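## Task

Take the nut out of the brown box and set it in the tray, with no other object remaining in the tray. Afterward, put the brown box's own lid back on it. Everything must stay in place without the robot holding it. At the end, open the gripper and withdraw it.

## Robot and tools

Robot: one six-joint arm with a two-finger parallel gripper. The joints, from base to hand, are waist, shoulder, elbow, forearm roll, wrist pitch and wrist roll. The elbow cannot quite straighten. The base may sit tilted on its mount, and the mount counts as part of the arm for clearance checks.

Scene frame: the origin is on the table surface under the arm base. +z is up. Looking along +x, +y is to the left. All poses in calls and results use this frame, in metres, with quaternions written w first (qw, qx, qy, qz).

Gripper frame: the fingers point along the gripper's +z, and they close and open along its x axis. The reported end_effector_position is the midpoint between the pads, and the fingertips extend 17.5 mm beyond it. A pure rotation command pivots about that point, which lies 25 mm off the last joint's axis toward gripper -y. A flat block also projects about 9 cm toward gripper -y and rotates with the hand, so keep it clear of boxes and lids.

Row format, used by both execute_actions and move: 10 numbers [x, y, z, qw, qx, qy, qz, position, force_limit, speed].
- x, y, z: absolute target for the hand point, scene frame, metres.
- qw..qz: absolute target orientation.
- position, force_limit and speed each range from -1 to 1.
  - position: +1 is fully open (50 mm gap). The pads meet near -0.65. Use -1 to grip, so the fingers close until something stops them.
  - force_limit: pad force of about 20 N at -1, 102 N at 0 and 185 N at +1. The actual grip may be up to about 17% higher.
  - speed: rate of change of the finger gap, about 20 mm/s at -1, 85 at 0 and 150 at +1.

execute_actions(actions): a list of actions. Each action is a list of up to 15 rows, and each row lasts one 1/30 s step. If fewer than 15 rows are given, the last row repeats to fill the action. Each step's target is clipped to within 70 mm and 16 degrees of the measured hand pose. After an action ends, the arm continues at most to the last clipped pose, so a distant goal needs further actions. An action is rejected if its target is more than 0.6 m from the starting hand position along any gripper axis. If any action in a call is malformed, or the first one fails that check against the latest reported state, nothing runs. Put the wanted quaternion in every row rather than copying a reported one, which may have drifted. An empty list just returns the current state and images.

move(target, speed, blocking): moves the hand in a straight line toward one absolute pose (a single row). The finger values are applied at the start. speed is the path's top speed in m/s, from 0.002 to 0.5 (default 0.25). Rotation is capped at twice that value in rad/s. A path takes 0.5 to 10 s and is cut off at 10 s. The path ignores obstacles, and the real hand can lag, wander or overshoot the speed, especially near full reach. With blocking=false the call returns after 0.5 s while the arm keeps moving. Other moves and actions are then refused until wait or stop shows the move has ended. The result adds a "move:" line giving the ending: done (at rest near target), off_target, moving, held (a check blocked the final step) or fault. It also reports the distance to target and any limits: paced means the pose was clipped, and held means some steps were blocked, after which the arm may jump ahead fast.

wait(seconds): lets time run, from 0 to 10 s, with the last command held. It returns early if a running move finishes.

stop(): brakes a running move. Braking needs distance, and the fingers keep moving.

zoom_image(camera, region): gives a closer view of the latest image. camera is cam_head_left, cam_head_right or cam_wrist. region is [x0, y0, x1, y1] in pixels from the top-left corner, at most 504x504.

finished_scene(scene): ends the current scene; pass its number. This is irreversible, and the result shows success and the next task.

Results: the state line gives the hand position and quaternion, and the printed position can be slightly off at long reach. "Hand target" is the pose the controller is currently driving toward. "pose unreachable" means the clearance check altered or blocked the command.

object_status values:
- 0: fingers moving.
- 1: blocked while opening.
- 2: blocked while closing, meaning an object is held. Confirm this after gripping.
- 3: reached the commanded opening, or the pads met (usually nothing is held).
Any new position value resets the status to 0 briefly. force_limit and speed changes apply only when position changes by at least 0.01. To soften a grip, open first. The opening in mm is about (250 - position_measured) x 0.202.

Cameras: cam_head_left and cam_head_right are fixed, 896x504. cam_wrist is a fisheye, 616x616. Calibration data is provided and may be off by a few degrees or millimetres.

Faults: the arm halts for 10 s and drops the rest of the call in two cases. One is contact torque reaching a joint's load limit (140 N m for waist, shoulder and elbow; 35.2 N m for the three wrist joints, including the held weight). The other is any external force of 150 N. The arm is stiff, so aiming even slightly past a firm contact can trigger this. Approach slowly and stop at contact. Holding loads heats the motors: a MOTOR HOT line is a warning, and an OVER-TEMPERATURE FAULT locks the brakes until they cool.

Avoid: knocking or placing anything off the table, which fails the task. Also avoid dropping, slamming or pressing hard. Expect occasional tugs on held parts or nudges to loose objects. Finish with the gripper open and away from everything.

Each tool is called as name(argument=value, ...) on one line, values as JSON.

## Session

I'll start by looking at the current state of the scene.

execute_actions(actions=[])

Scene clock: 0.00 s.
end_effector_position=(+1.0618, +0.0100, +0.1373) position_measured=3 object_status=3 end_effector_quat_wxyz=(+0.331, +0.905, +0.097, +0.250)
Joint positions: [ 0.522  0.449  0.44   1.604 -1.062 -2.572]
Joint velocities: [-0.002 -0.     0.     0.    -0.    -0.001]
Hand target: +1.062, +0.010, +0.137; +0.331, +0.905, +0.097, +0.250

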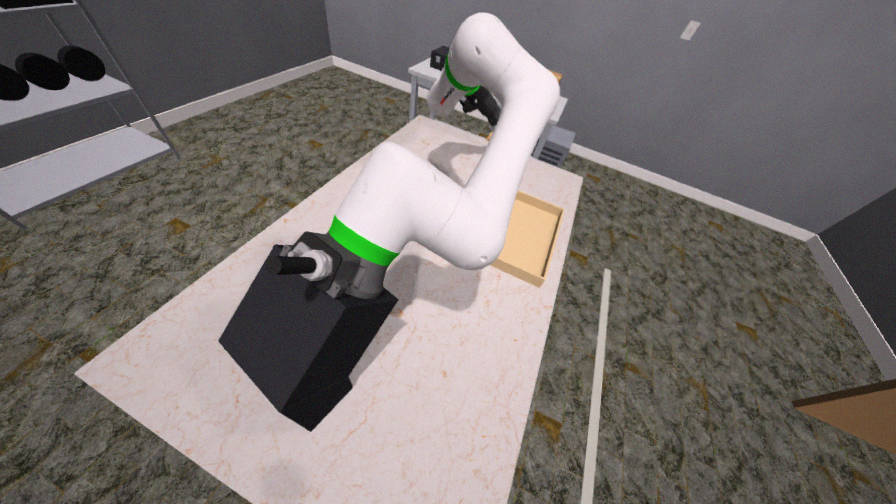

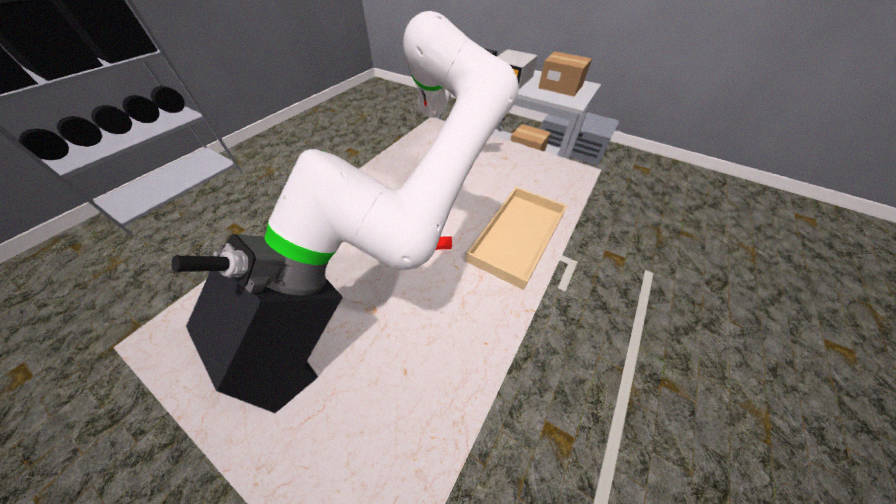

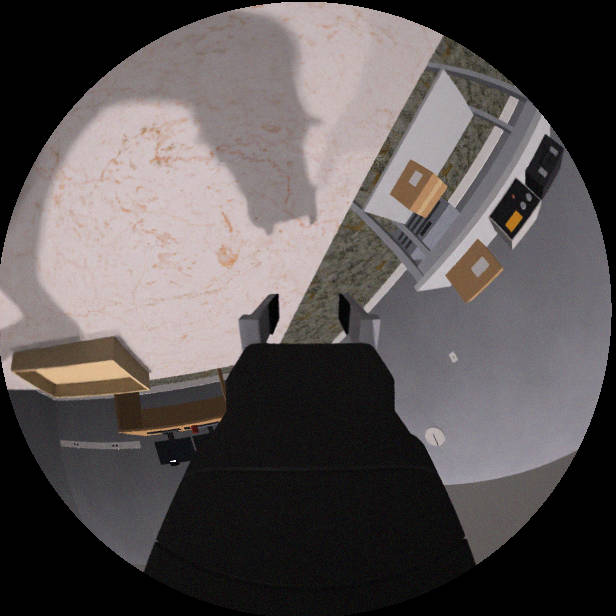

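move(target=[0.6, 0.0, 0.5, 0, 1, 0, 0, 1, 0, 0], speed=0.3)

Scene clock: 5.97 s.
end_effector_position=(+0.6005, -0.0015, +0.5019) position_measured=3 object_status=3 end_effector_quat_wxyz=(+0.001, +1.000, -0.001, +0.002)
Joint positions: [ 2.383 -0.669 -0.177  0.984 -2.558 -3.125]
Joint velocities: [ 0.03  -0.005 -0.003  0.    -0.021 -0.022]
Hand target: +0.600, -0.002, +0.502; +0.000, +1.000, -0.000, +0.002
Off the commanded pose: 0.002 m, 0 deg.
move: done; limits=paced
camera_calibration (this result's frames):
cam_wrist: T_world_to_cam=[[0.999767, 0.0181655, -0.011677, -0.597365], [0.020599, -0.964527, 0.263178, -0.140179], [-0.00648198, -0.263357, -0.964677, 0.637579], [0, 0, 0, 1]] pos_world=[0.604246, 0.0435561, 0.644974]

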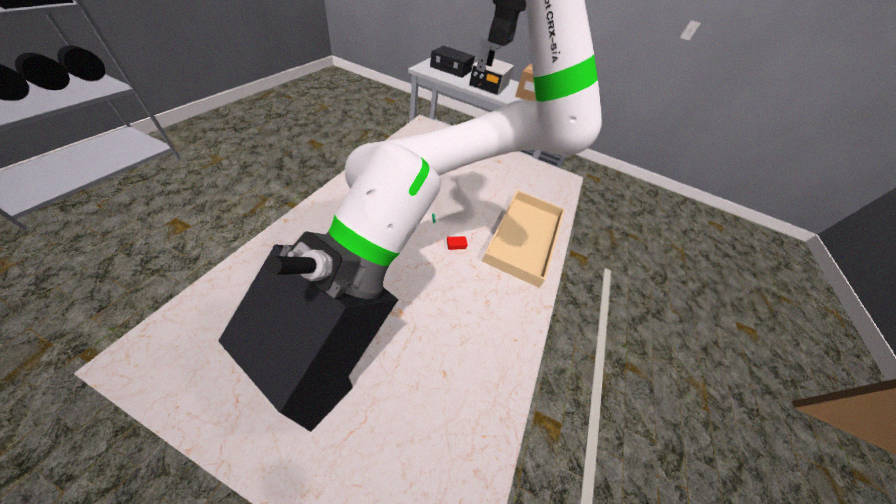

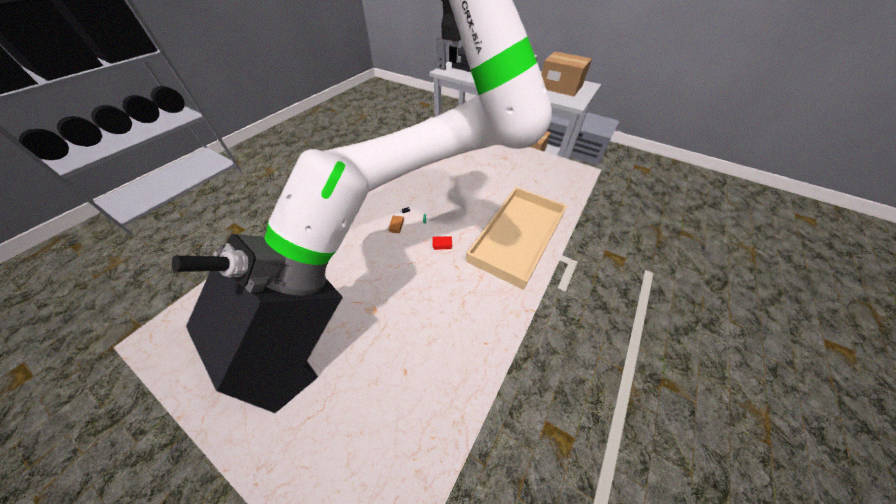

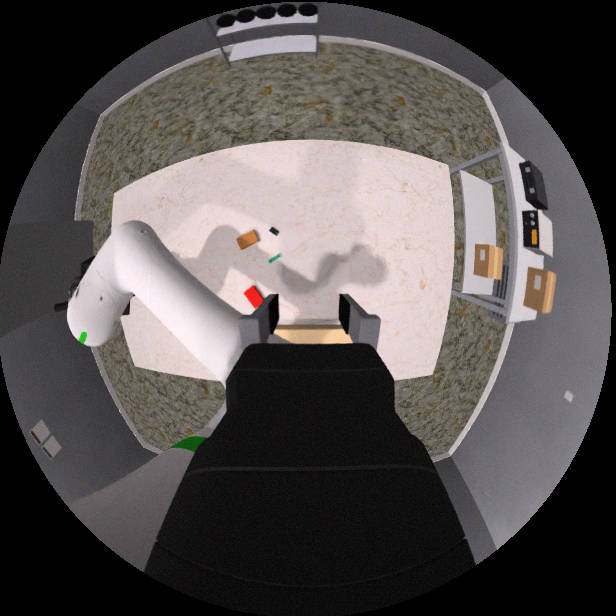

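zoom_image(camera="cam_wrist", region=[200, 200, 320, 320])

zoom_image(camera="cam_head_right", region=[360, 180, 480, 270])

Region (200, 200, 320, 320) of cam_wrist's 616x616 image, scaled by 4.200, with more detail than that image has.

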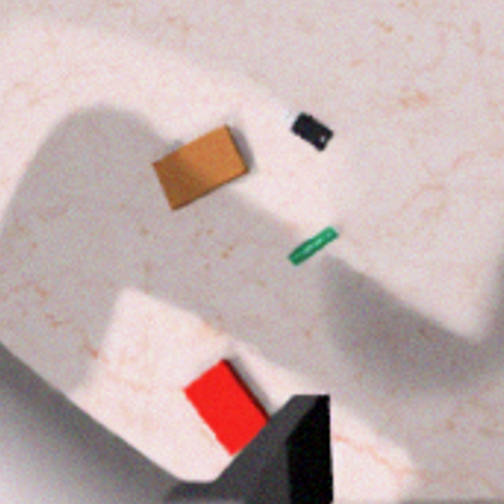

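Region (360, 180, 480, 270) of cam_head_right's 896x504 image, scaled by 4.200, with more detail than that image has; it fills the top 378 rows of this view, and the rest is white.

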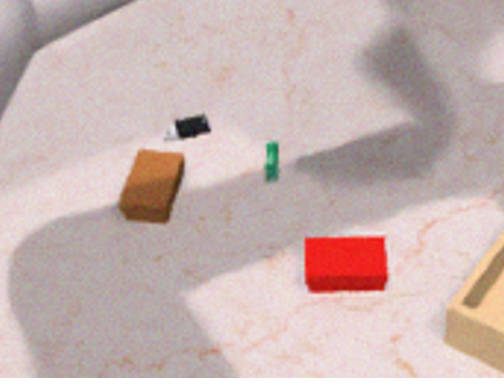

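move(target=[0.44, 0.02, 0.25, 0, 1, 0, 0, 1, 0, 0], speed=0.3)

Scene clock: 19.70 s.
end_effector_position=(+0.4402, +0.0188, +0.2516) position_measured=3 object_status=3 end_effector_quat_wxyz=(-0.025, +0.999, -0.003, +0.021)
Joint positions: [ 2.531 -1.323 -1.     0.806 -2.513 -3.45 ]
Joint velocities: [-0.001 -0.    -0.     0.002  0.001  0.002]
Hand target: +0.440, +0.019, +0.252; -0.025, +0.999, -0.003, +0.021
Off the commanded pose: 0.002 m, 4 deg.
move: held; limits=held; held on 5 of 51 steps, including the last
pose unreachable: on one or more control steps of this call, first in action 0 (counted from 0), an arm could not follow its commanded pose, so it was not sent that pose on those steps. On the call's last step it was still not sent that pose. It may still have moved: this result reports where it is.
cause: the commanded pose would bring two parts of the arm too close to each other (its gripper and another part of the arm, with joints 3 (elbow) to 6 (wrist roll) between them).
camera_calibration (this result's frames):
cam_wrist: T_world_to_cam=[[0.999583, 0.0121973, 0.026168, -0.449794], [0.00629298, -0.976629, 0.214839, -0.0326965], [0.0281769, -0.214585, -0.976299, 0.387167], [0, 0, 0, 1]] pos_world=[0.438903, 0.0566341, 0.396785]

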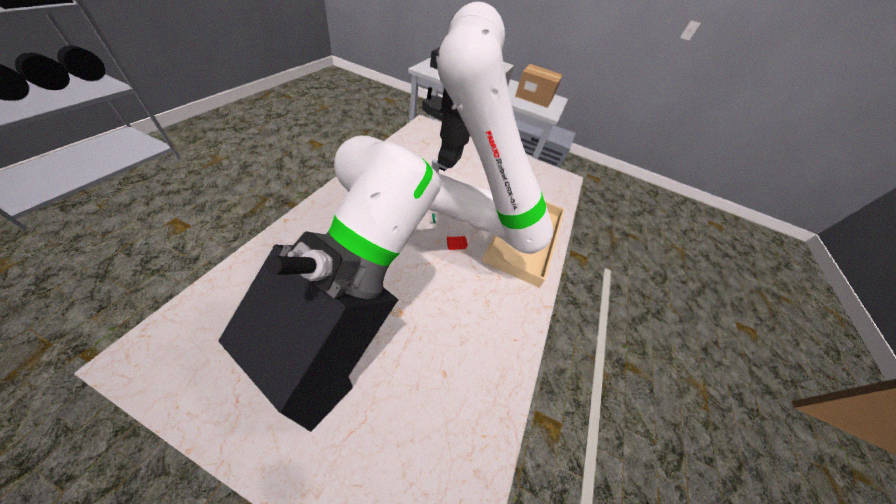

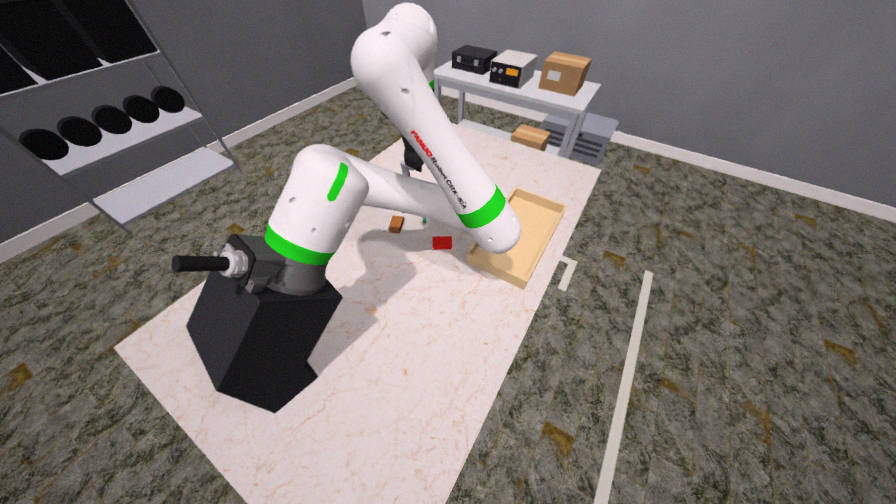

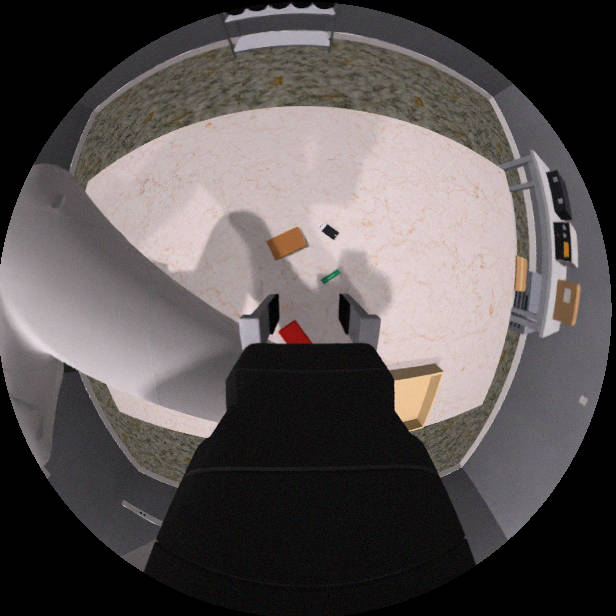

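move(target=[0.45, 0.25, 0.15, 0, 0.819, -0.574, 0, 1, 0, 0], speed=0.3)

Scene clock: 117.80 s.
end_effector_position=(+0.4095, +0.1243, +0.2385) position_measured=3 object_status=3 end_effector_quat_wxyz=(-0.202, +0.953, -0.225, -0.024)
Joint positions: [ 2.717 -1.549 -1.177  0.951 -2.338 -3.901]
Joint velocities: [ 0.001  0.     0.    -0.     0.    -0.   ]
Hand target: +0.410, +0.124, +0.238; -0.202, +0.953, -0.225, -0.024
Off the commanded pose: 0.159 m, 49 deg.
FORCE FAULT: contact force on the arm reached its limit, and the arm stopped for 10 seconds. The contact can be on any part of the arm, not only on its tool. That time counts as 20 of the actions that you can send in this scene. The arm's remaining commands of this call were not run. The arm holds still and accepts commands again. Move the arm away from the contact; if what it grips holds it there, let go first. Pushing or pulling that hard again can fault the arm again.
move: fault; limits=paced
camera_calibration (this result's frames):
cam_wrist: T_world_to_cam=[[0.906476, -0.396586, -0.144987, -0.290301], [-0.41429, -0.901689, -0.123774, 0.316986], [-0.0816464, 0.172265, -0.981661, 0.396099], [0, 0, 0, 1]] pos_world=[0.426815, 0.10246, 0.385979]

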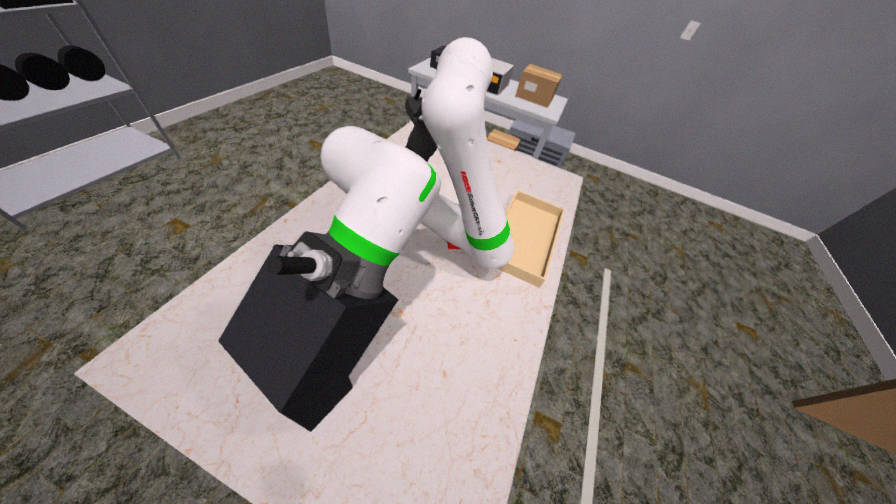

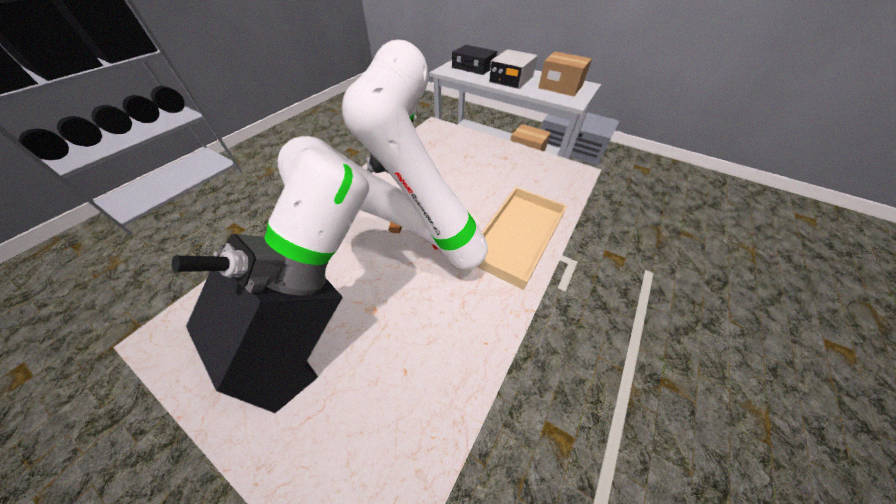

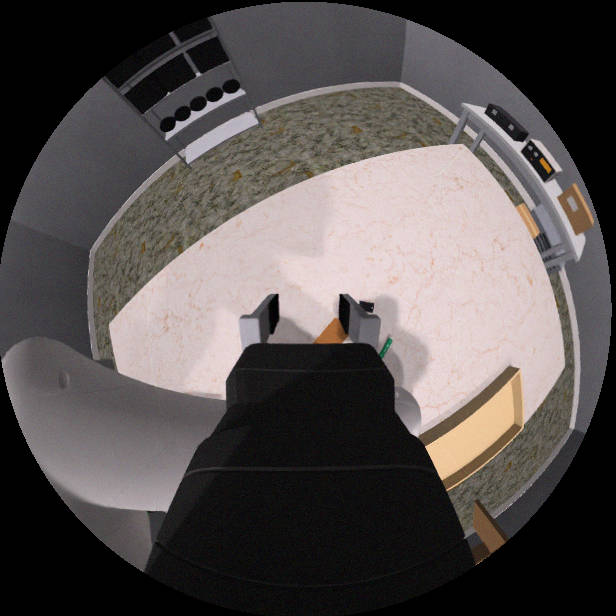

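move(target=[0.6, 0.05, 0.5, 0, 1, 0, 0, 1, 0, 0], speed=0.2)

Scene clock: 125.97 s.
end_effector_position=(+0.5995, +0.0480, +0.5002) position_measured=3 object_status=3 end_effector_quat_wxyz=(-0.069, +0.997, +0.013, +0.008)
Joint positions: [ 3.16  -0.797 -0.131  0.624 -3.051 -3.927]
Joint velocities: [ 0.001  0.001  0.001 -0.    -0.001  0.   ]
Hand target: +0.599, +0.048, +0.500; -0.069, +0.997, +0.013, +0.008
Off the commanded pose: 0.002 m, 8 deg.
joint sent to its limit — the command would take joint 6 (wrist roll) past its lower limit, so that joint was sent only as far as its limit.
move: off_target
camera_calibration (this result's frames):
cam_wrist: T_world_to_cam=[[0.99889, 0.0469682, 0.00356746, -0.605771], [0.0461386, -0.990869, 0.126685, -0.0377263], [0.00948507, -0.12638, -0.991937, 0.646491], [0, 0, 0, 1]] pos_world=[0.600707, 0.0727738, 0.648219]

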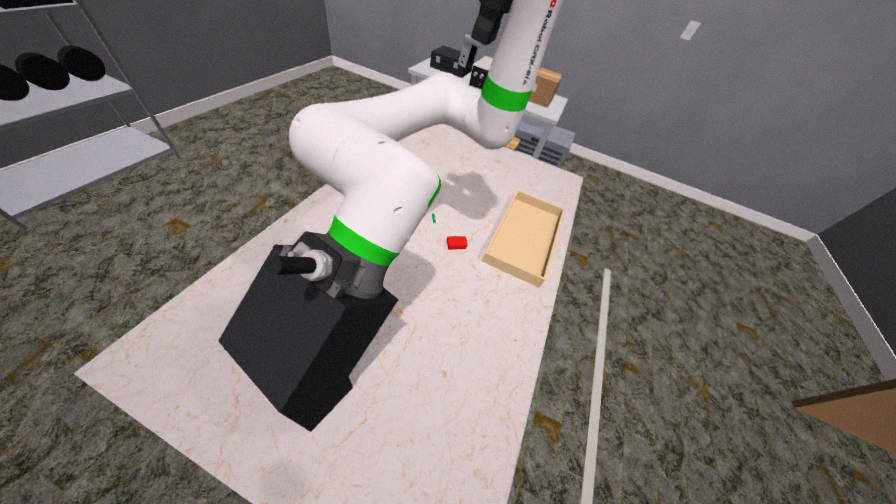

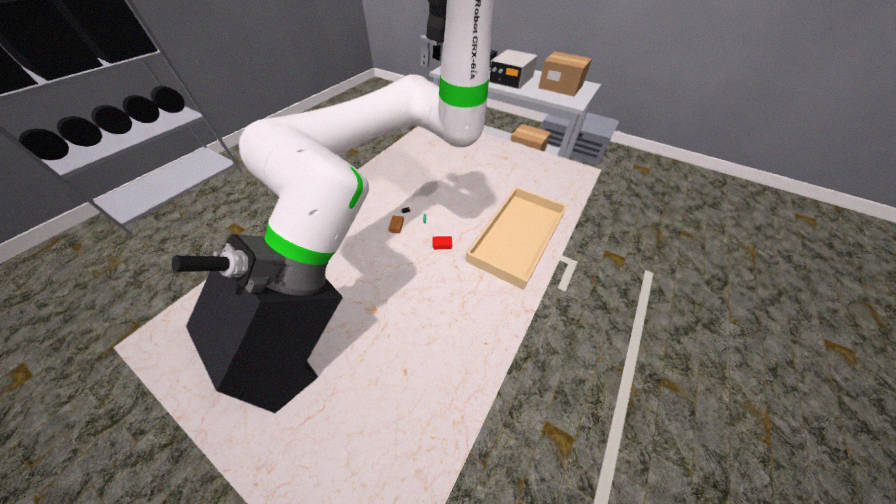

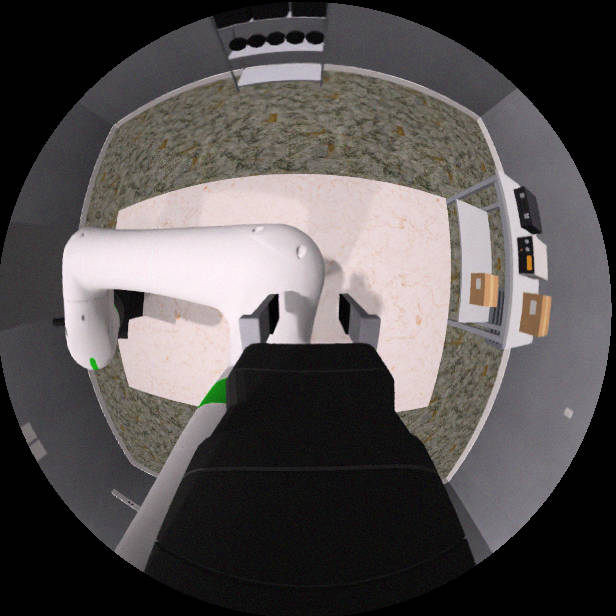

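move(target=[0.6, 0.3, 0.45, 0, 0.7071, 0.7071, 0, 1, 0, 0], speed=0.25)

Scene clock: 145.27 s.
end_effector_position=(+0.5702, +0.1568, +0.4084) position_measured=3 object_status=3 end_effector_quat_wxyz=(-0.249, +0.780, +0.559, -0.131)
Joint positions: [ 3.493 -1.097  0.156  0.314 -3.138 -3.333]
Joint velocities: [ 0.001 -0.003 -0.026  0.008  0.     0.037]
Hand target: +0.570, +0.157, +0.408; -0.249, +0.780, +0.559, -0.130
Off the commanded pose: 0.152 m, 38 deg; position and orientation clipped at the last step of the last action.
joint sent to its limit — the command would take joint 1 (waist) past its upper limit and joint 5 (wrist pitch) past its lower limit, so those joints were sent only as far as their limits.
move: off_target; limits=paced
camera_calibration (this result's frames):
cam_wrist: T_world_to_cam=[[0.317919, 0.945432, 0.071316, -0.361526], [0.912402, -0.284626, -0.294129, -0.349721], [-0.25778, 0.158578, -0.953101, 0.66133], [0, 0, 0, 1]] pos_world=[0.6045, 0.137386, 0.553234]

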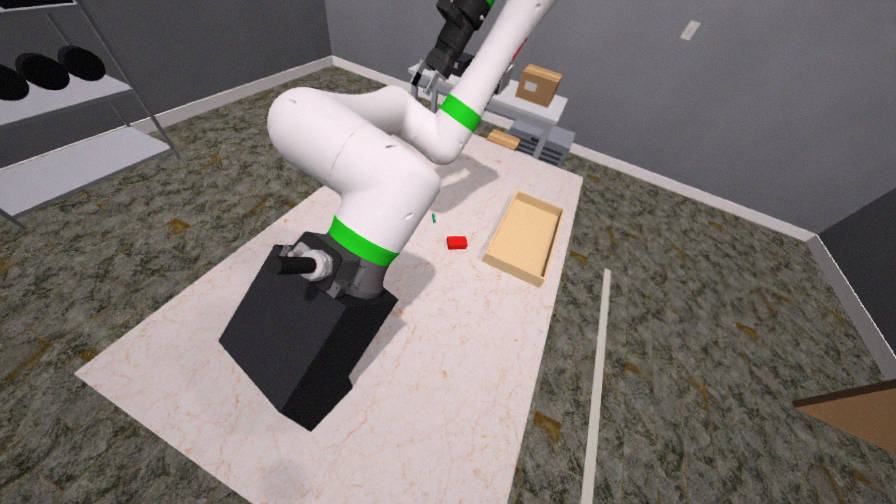

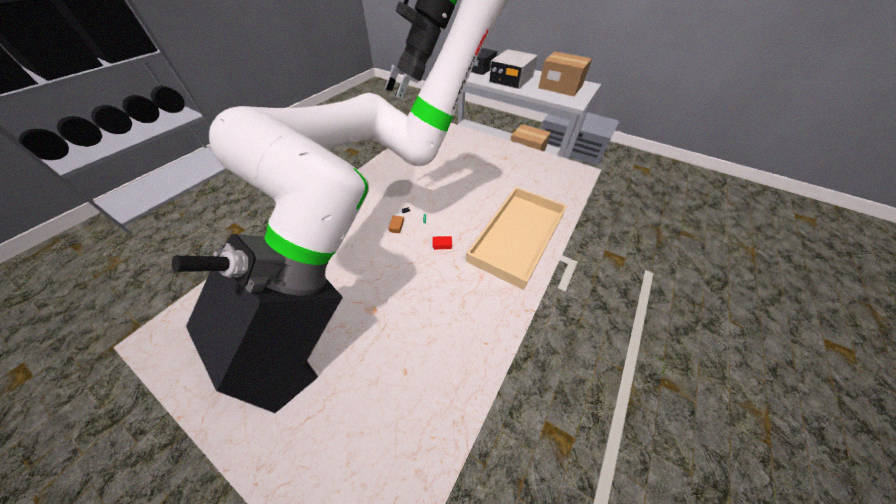

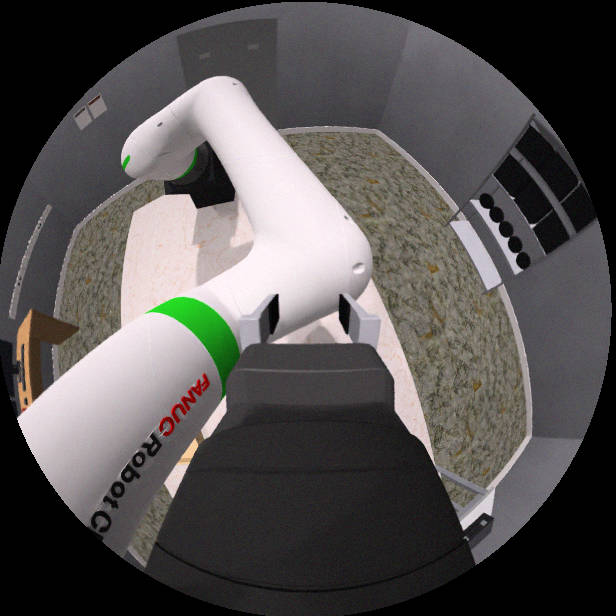

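move(target=[0.3, -0.05, 0.62, 0, 0.7071, 0.7071, 0, 1, 0, 0], speed=0.25)

Scene clock: 175.13 s.
end_effector_position=(+0.3001, -0.0509, +0.6183) position_measured=3 object_status=3 end_effector_quat_wxyz=(+0.001, +0.707, +0.707, -0.001)
Joint positions: [ 3.339 -0.406  0.078 -0.702 -2.796 -3.799]
Joint velocities: [ 0.001  0.001  0.001 -0.001 -0.001 -0.001]
Hand target: +0.300, -0.051, +0.618; +0.001, +0.707, +0.707, -0.000
Off the commanded pose: 0.002 m, 0 deg.
move: done
camera_calibration (this result's frames):
cam_wrist: T_world_to_cam=[[-0.0192945, 0.999647, -0.0182602, 0.065033], [0.964725, 0.0234103, 0.262218, -0.444742], [0.262553, -0.0125567, -0.964836, 0.667097], [0, 0, 0, 1]] pos_world=[0.25516, -0.0462219, 0.761446]

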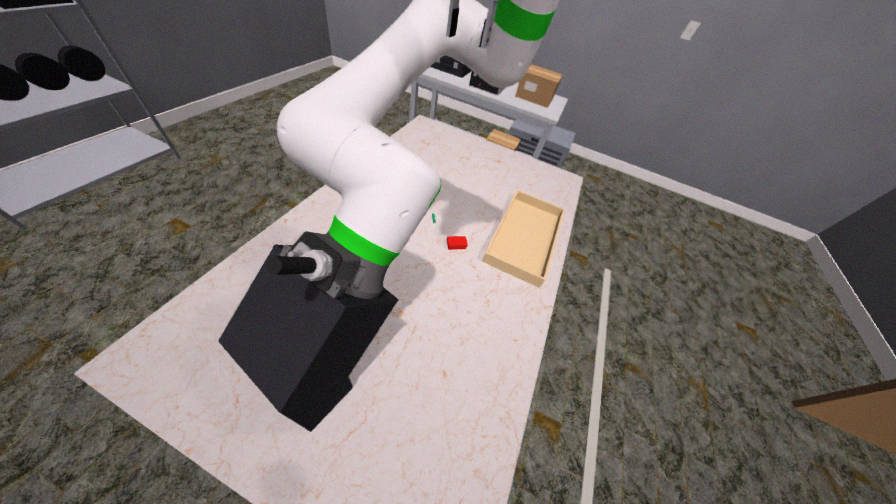

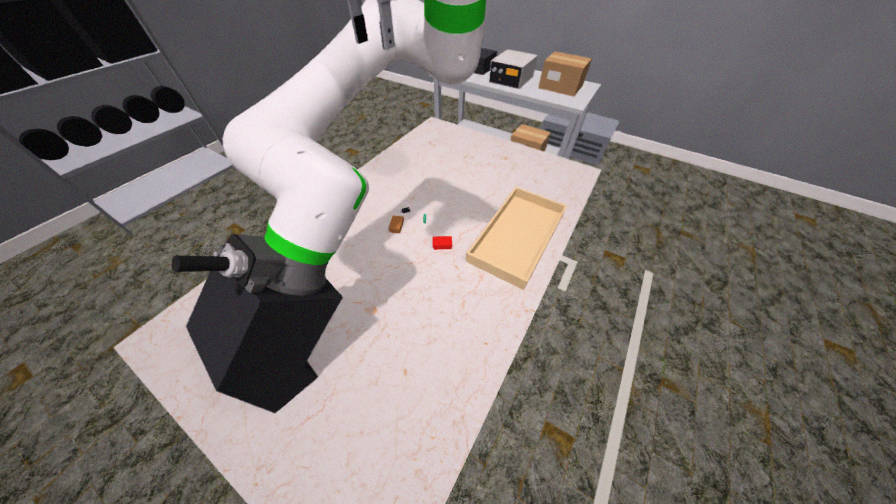

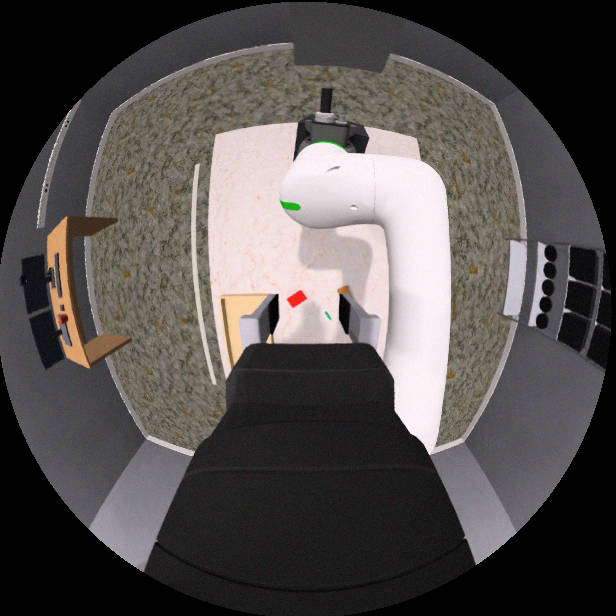

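move(target=[0.35, 0.32, 0.5, 0, 0.7071, 0.7071, 0, 1, 0, 0], speed=0.25)

Scene clock: 180.50 s.
end_effector_position=(+0.3495, +0.3207, +0.5002) position_measured=3 object_status=3 end_effector_quat_wxyz=(-0.000, +0.706, +0.708, -0.000)
Joint positions: [ 2.196 -0.012 -0.21   0.638 -1.93  -2.022]
Joint velocities: [ 0.001  0.001  0.    -0.    -0.001 -0.   ]
Hand target: +0.349, +0.321, +0.500; -0.000, +0.706, +0.708, -0.000
Off the commanded pose: 0.001 m, 0 deg.
move: done; limits=paced
camera_calibration (this result's frames):
cam_wrist: T_world_to_cam=[[-0.0217049, 0.999635, -0.0161166, -0.307815], [0.964966, 0.0251628, 0.261165, -0.470191], [0.261475, -0.00988337, -0.96516, 0.544549], [0, 0, 0, 1]] pos_world=[0.304651, 0.324915, 0.643413]

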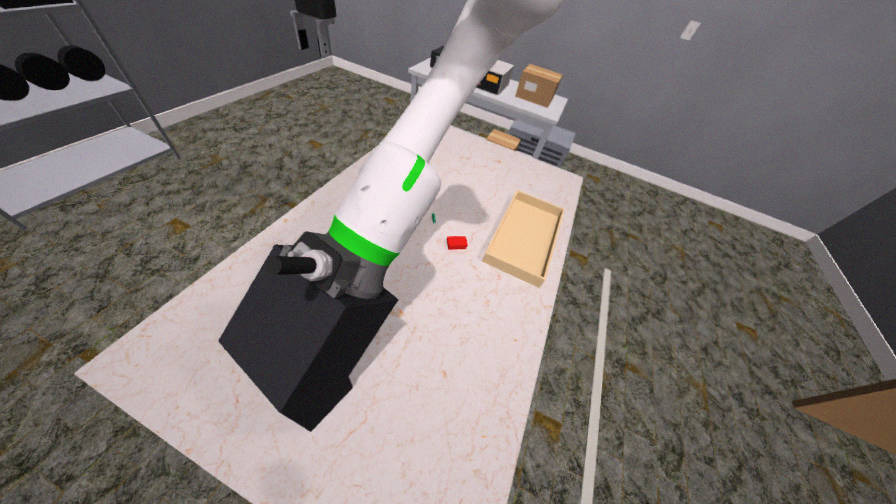

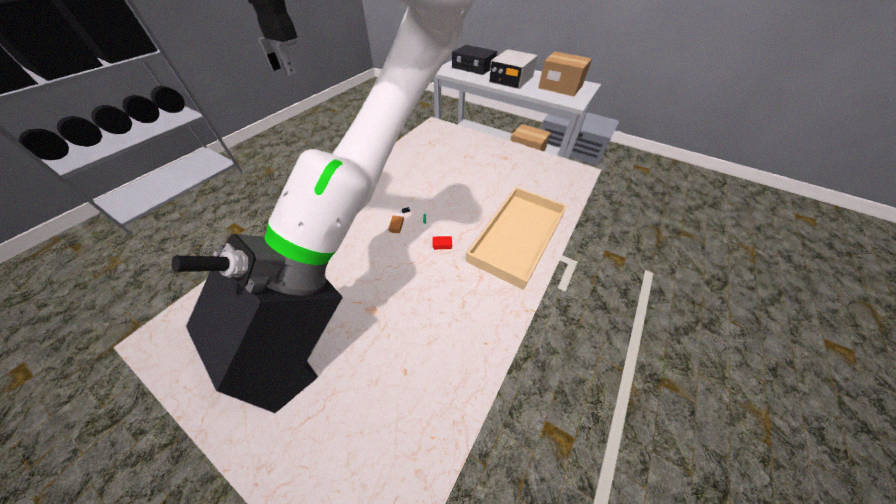

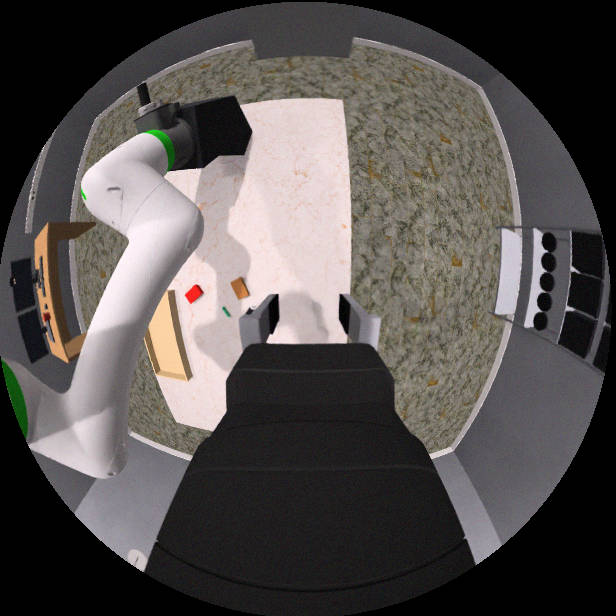

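Good, the config is unwinding. Now descend on the left side.

move(target=[0.48, 0.32, 0.2, 0, 0.7071, 0.7071, 0, 1, 0, 0], speed=0.25)

Scene clock: 184.57 s.
end_effector_position=(+0.4795, +0.3204, +0.2000) position_measured=3 object_status=3 end_effector_quat_wxyz=(-0.001, +0.707, +0.707, -0.001)
Joint positions: [ 1.421 -0.005 -0.502  0.916 -1.211 -1.709]
Joint velocities: [ 0.    -0.     0.001 -0.     0.001 -0.   ]
Hand target: +0.480, +0.320, +0.200; -0.001, +0.707, +0.707, -0.001
Off the commanded pose: 0.001 m, 0 deg.
move: done
camera_calibration (this result's frames):
cam_wrist: T_world_to_cam=[[-0.019878, 0.999667, -0.016439, -0.310423], [0.96528, 0.0234724, 0.26016, -0.516671], [0.260459, -0.0106968, -0.965426, 0.22156], [0, 0, 0, 1]] pos_world=[0.434854, 0.324817, 0.343214]

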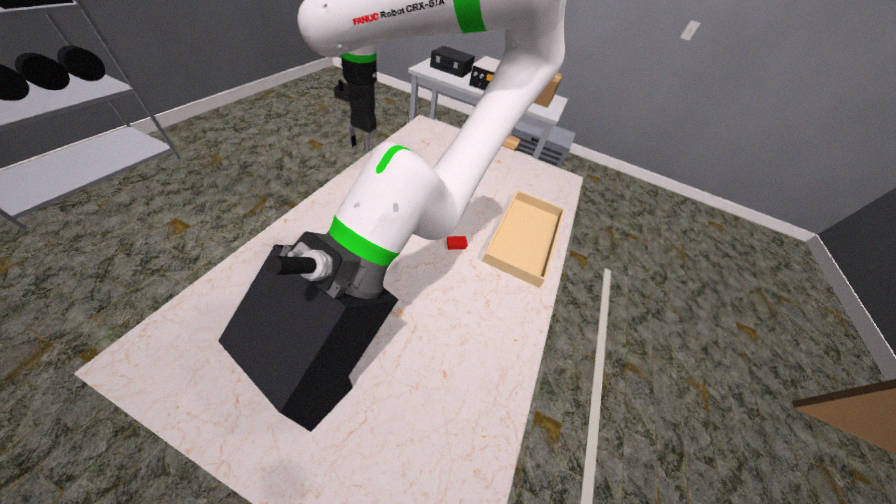

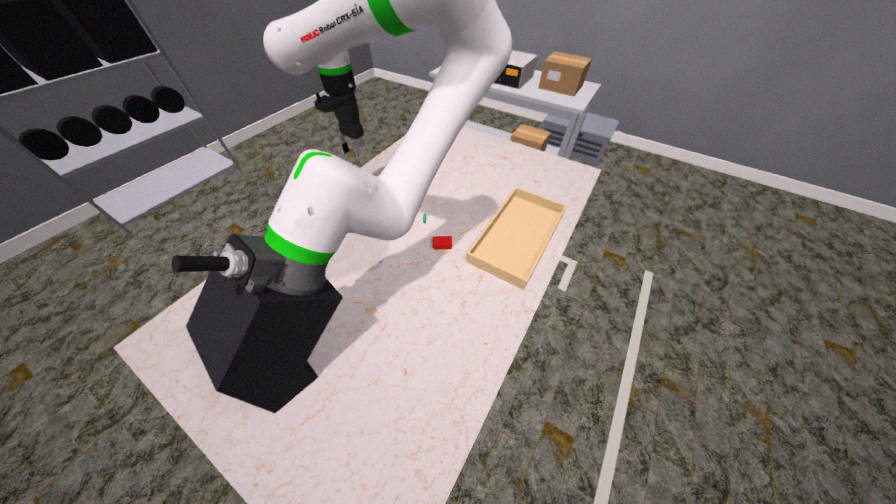

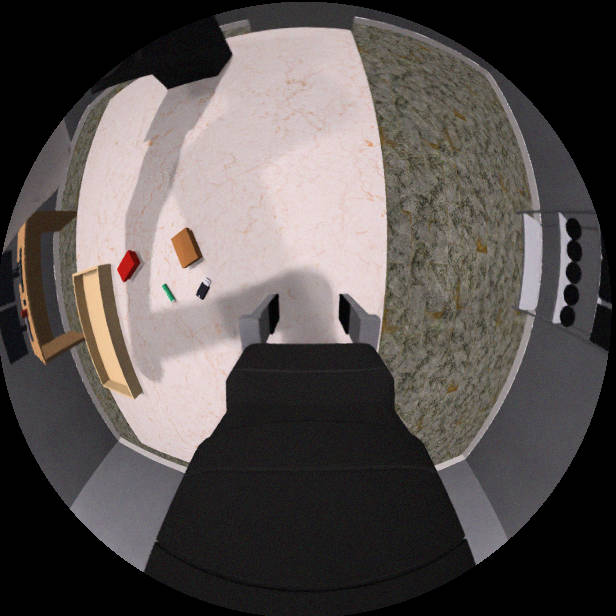

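move(target=[0.45, 0.11, 0.13, 0, 0.5736, 0.8192, 0, 1, 0, 0], speed=0.2)

Scene clock: 189.37 s.
end_effector_position=(+0.4502, +0.1102, +0.1297) position_measured=3 object_status=3 end_effector_quat_wxyz=(-0.000, +0.574, +0.819, -0.000)
Joint positions: [ 1.096 -0.42  -0.934  0.997 -0.968 -1.193]
Joint velocities: [-0.001  0.001  0.    -0.001  0.     0.001]
Hand target: +0.450, +0.110, +0.130; -0.000, +0.574, +0.819, -0.000
Off the commanded pose: 0.000 m, 0 deg.
move: done
camera_calibration (this result's frames):
cam_wrist: T_world_to_cam=[[-0.359939, 0.932839, -0.0159846, 0.0583775], [0.898976, 0.351355, 0.261517, -0.471587], [0.24957, 0.0797606, -0.965066, 0.154], [0, 0, 0, 1]] pos_world=[0.406525, 0.0989544, 0.272881]

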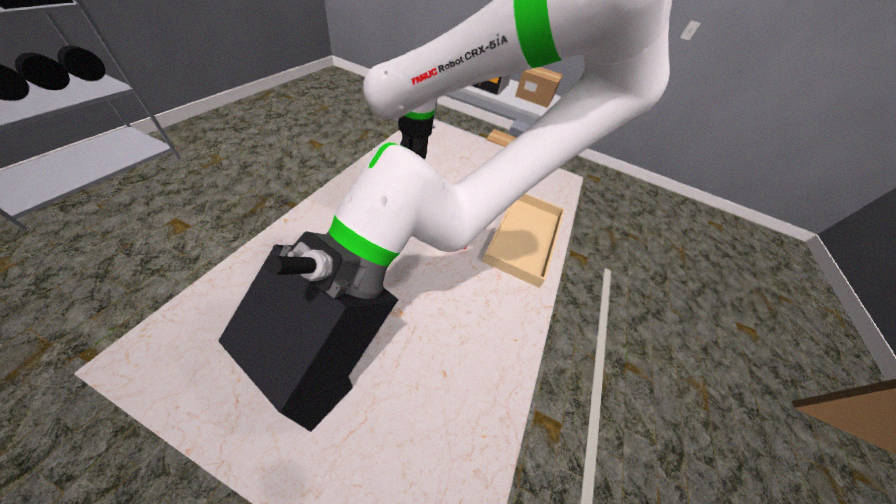

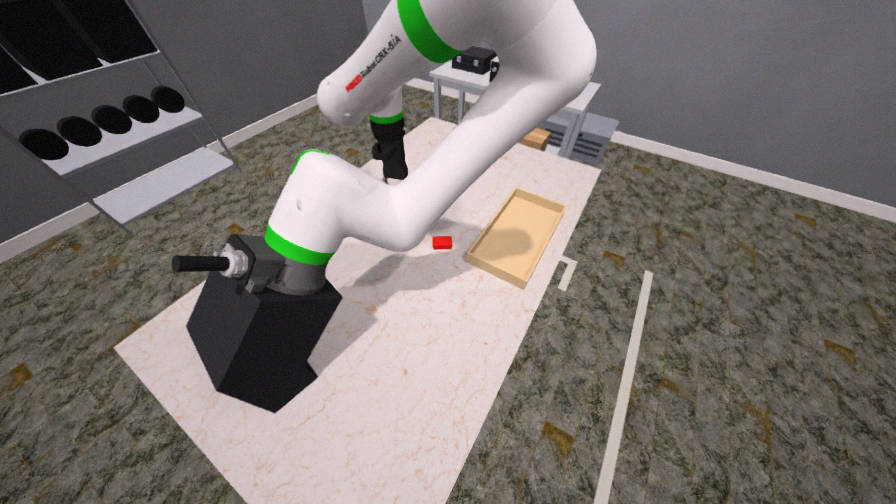

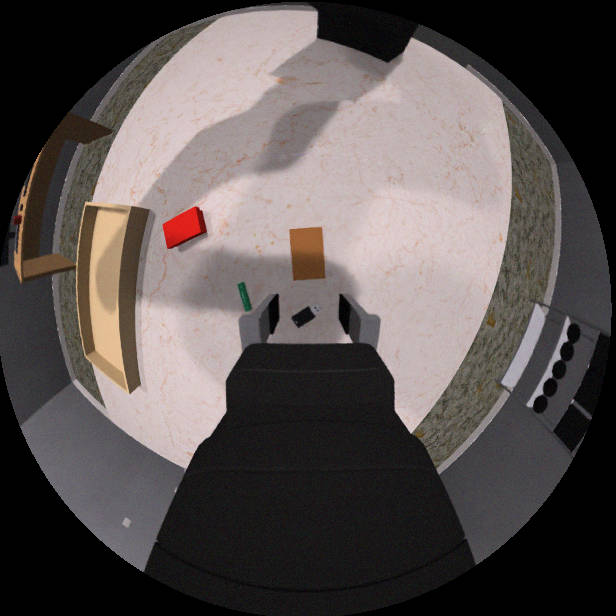

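zoom_image(camera="cam_wrist", region=[220, 190, 400, 370])

Region (220, 190, 400, 370) of cam_wrist's 616x616 image, scaled by 2.800, with more detail than that image has.

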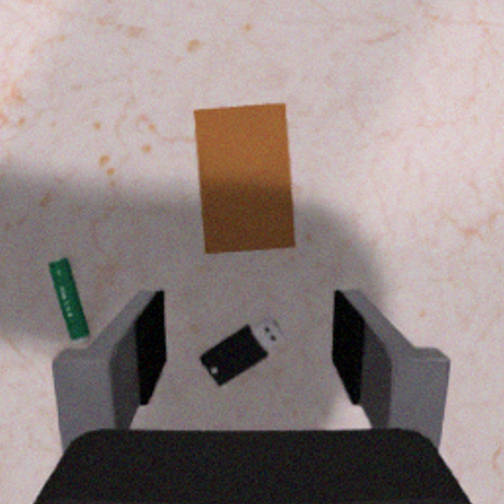

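move(target=[0.4044, 0.0945, 0.075, 0, 0.5329, 0.8462, 0, 1, 0, 0], speed=0.15)

Scene clock: 226.83 s.
end_effector_position=(+0.4042, +0.0944, +0.0751) position_measured=3 object_status=3 end_effector_quat_wxyz=(-0.000, +0.533, +0.846, -0.000)
Joint positions: [ 0.923 -0.368 -1.089  1.203 -0.748 -1.254]
Joint velocities: [ 0.001  0.001 -0.001  0.002  0.001 -0.002]
Hand target: +0.404, +0.094, +0.075; -0.000, +0.533, +0.846, -0.000
Off the commanded pose: 0.000 m, 0 deg.
move: done
camera_calibration (this result's frames):
cam_wrist: T_world_to_cam=[[-0.449069, 0.893354, -0.0160238, 0.0954045], [0.860468, 0.43723, 0.261581, -0.402971], [0.240691, 0.10368, -0.965048, 0.115393], [0, 0, 0, 1]] pos_world=[0.361813, 0.0789971, 0.218298]

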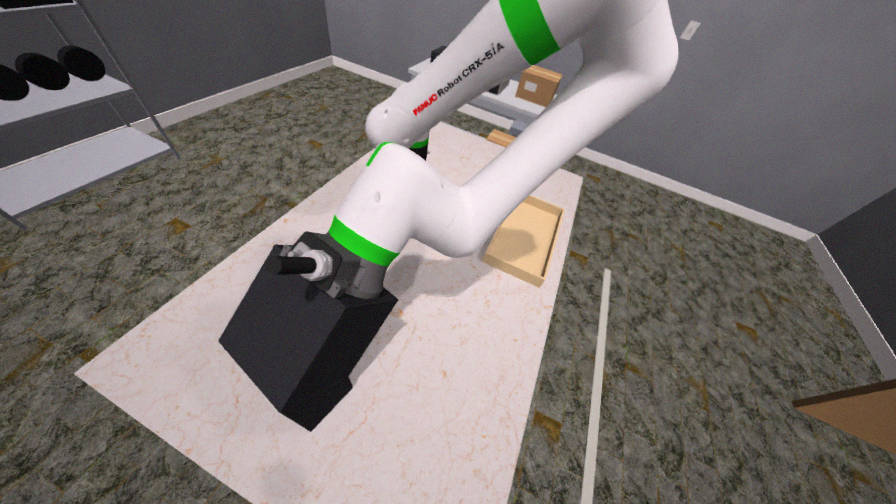

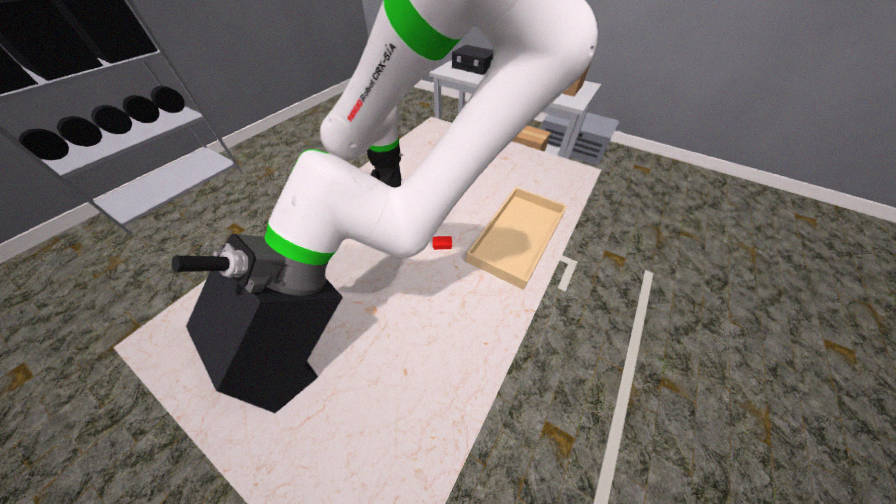

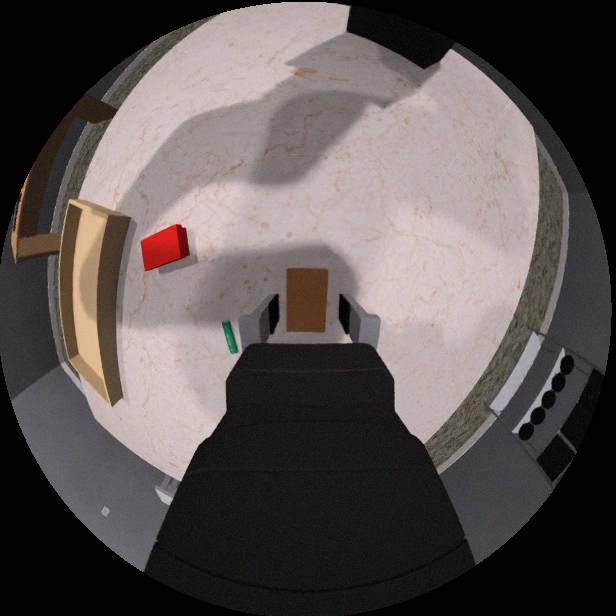

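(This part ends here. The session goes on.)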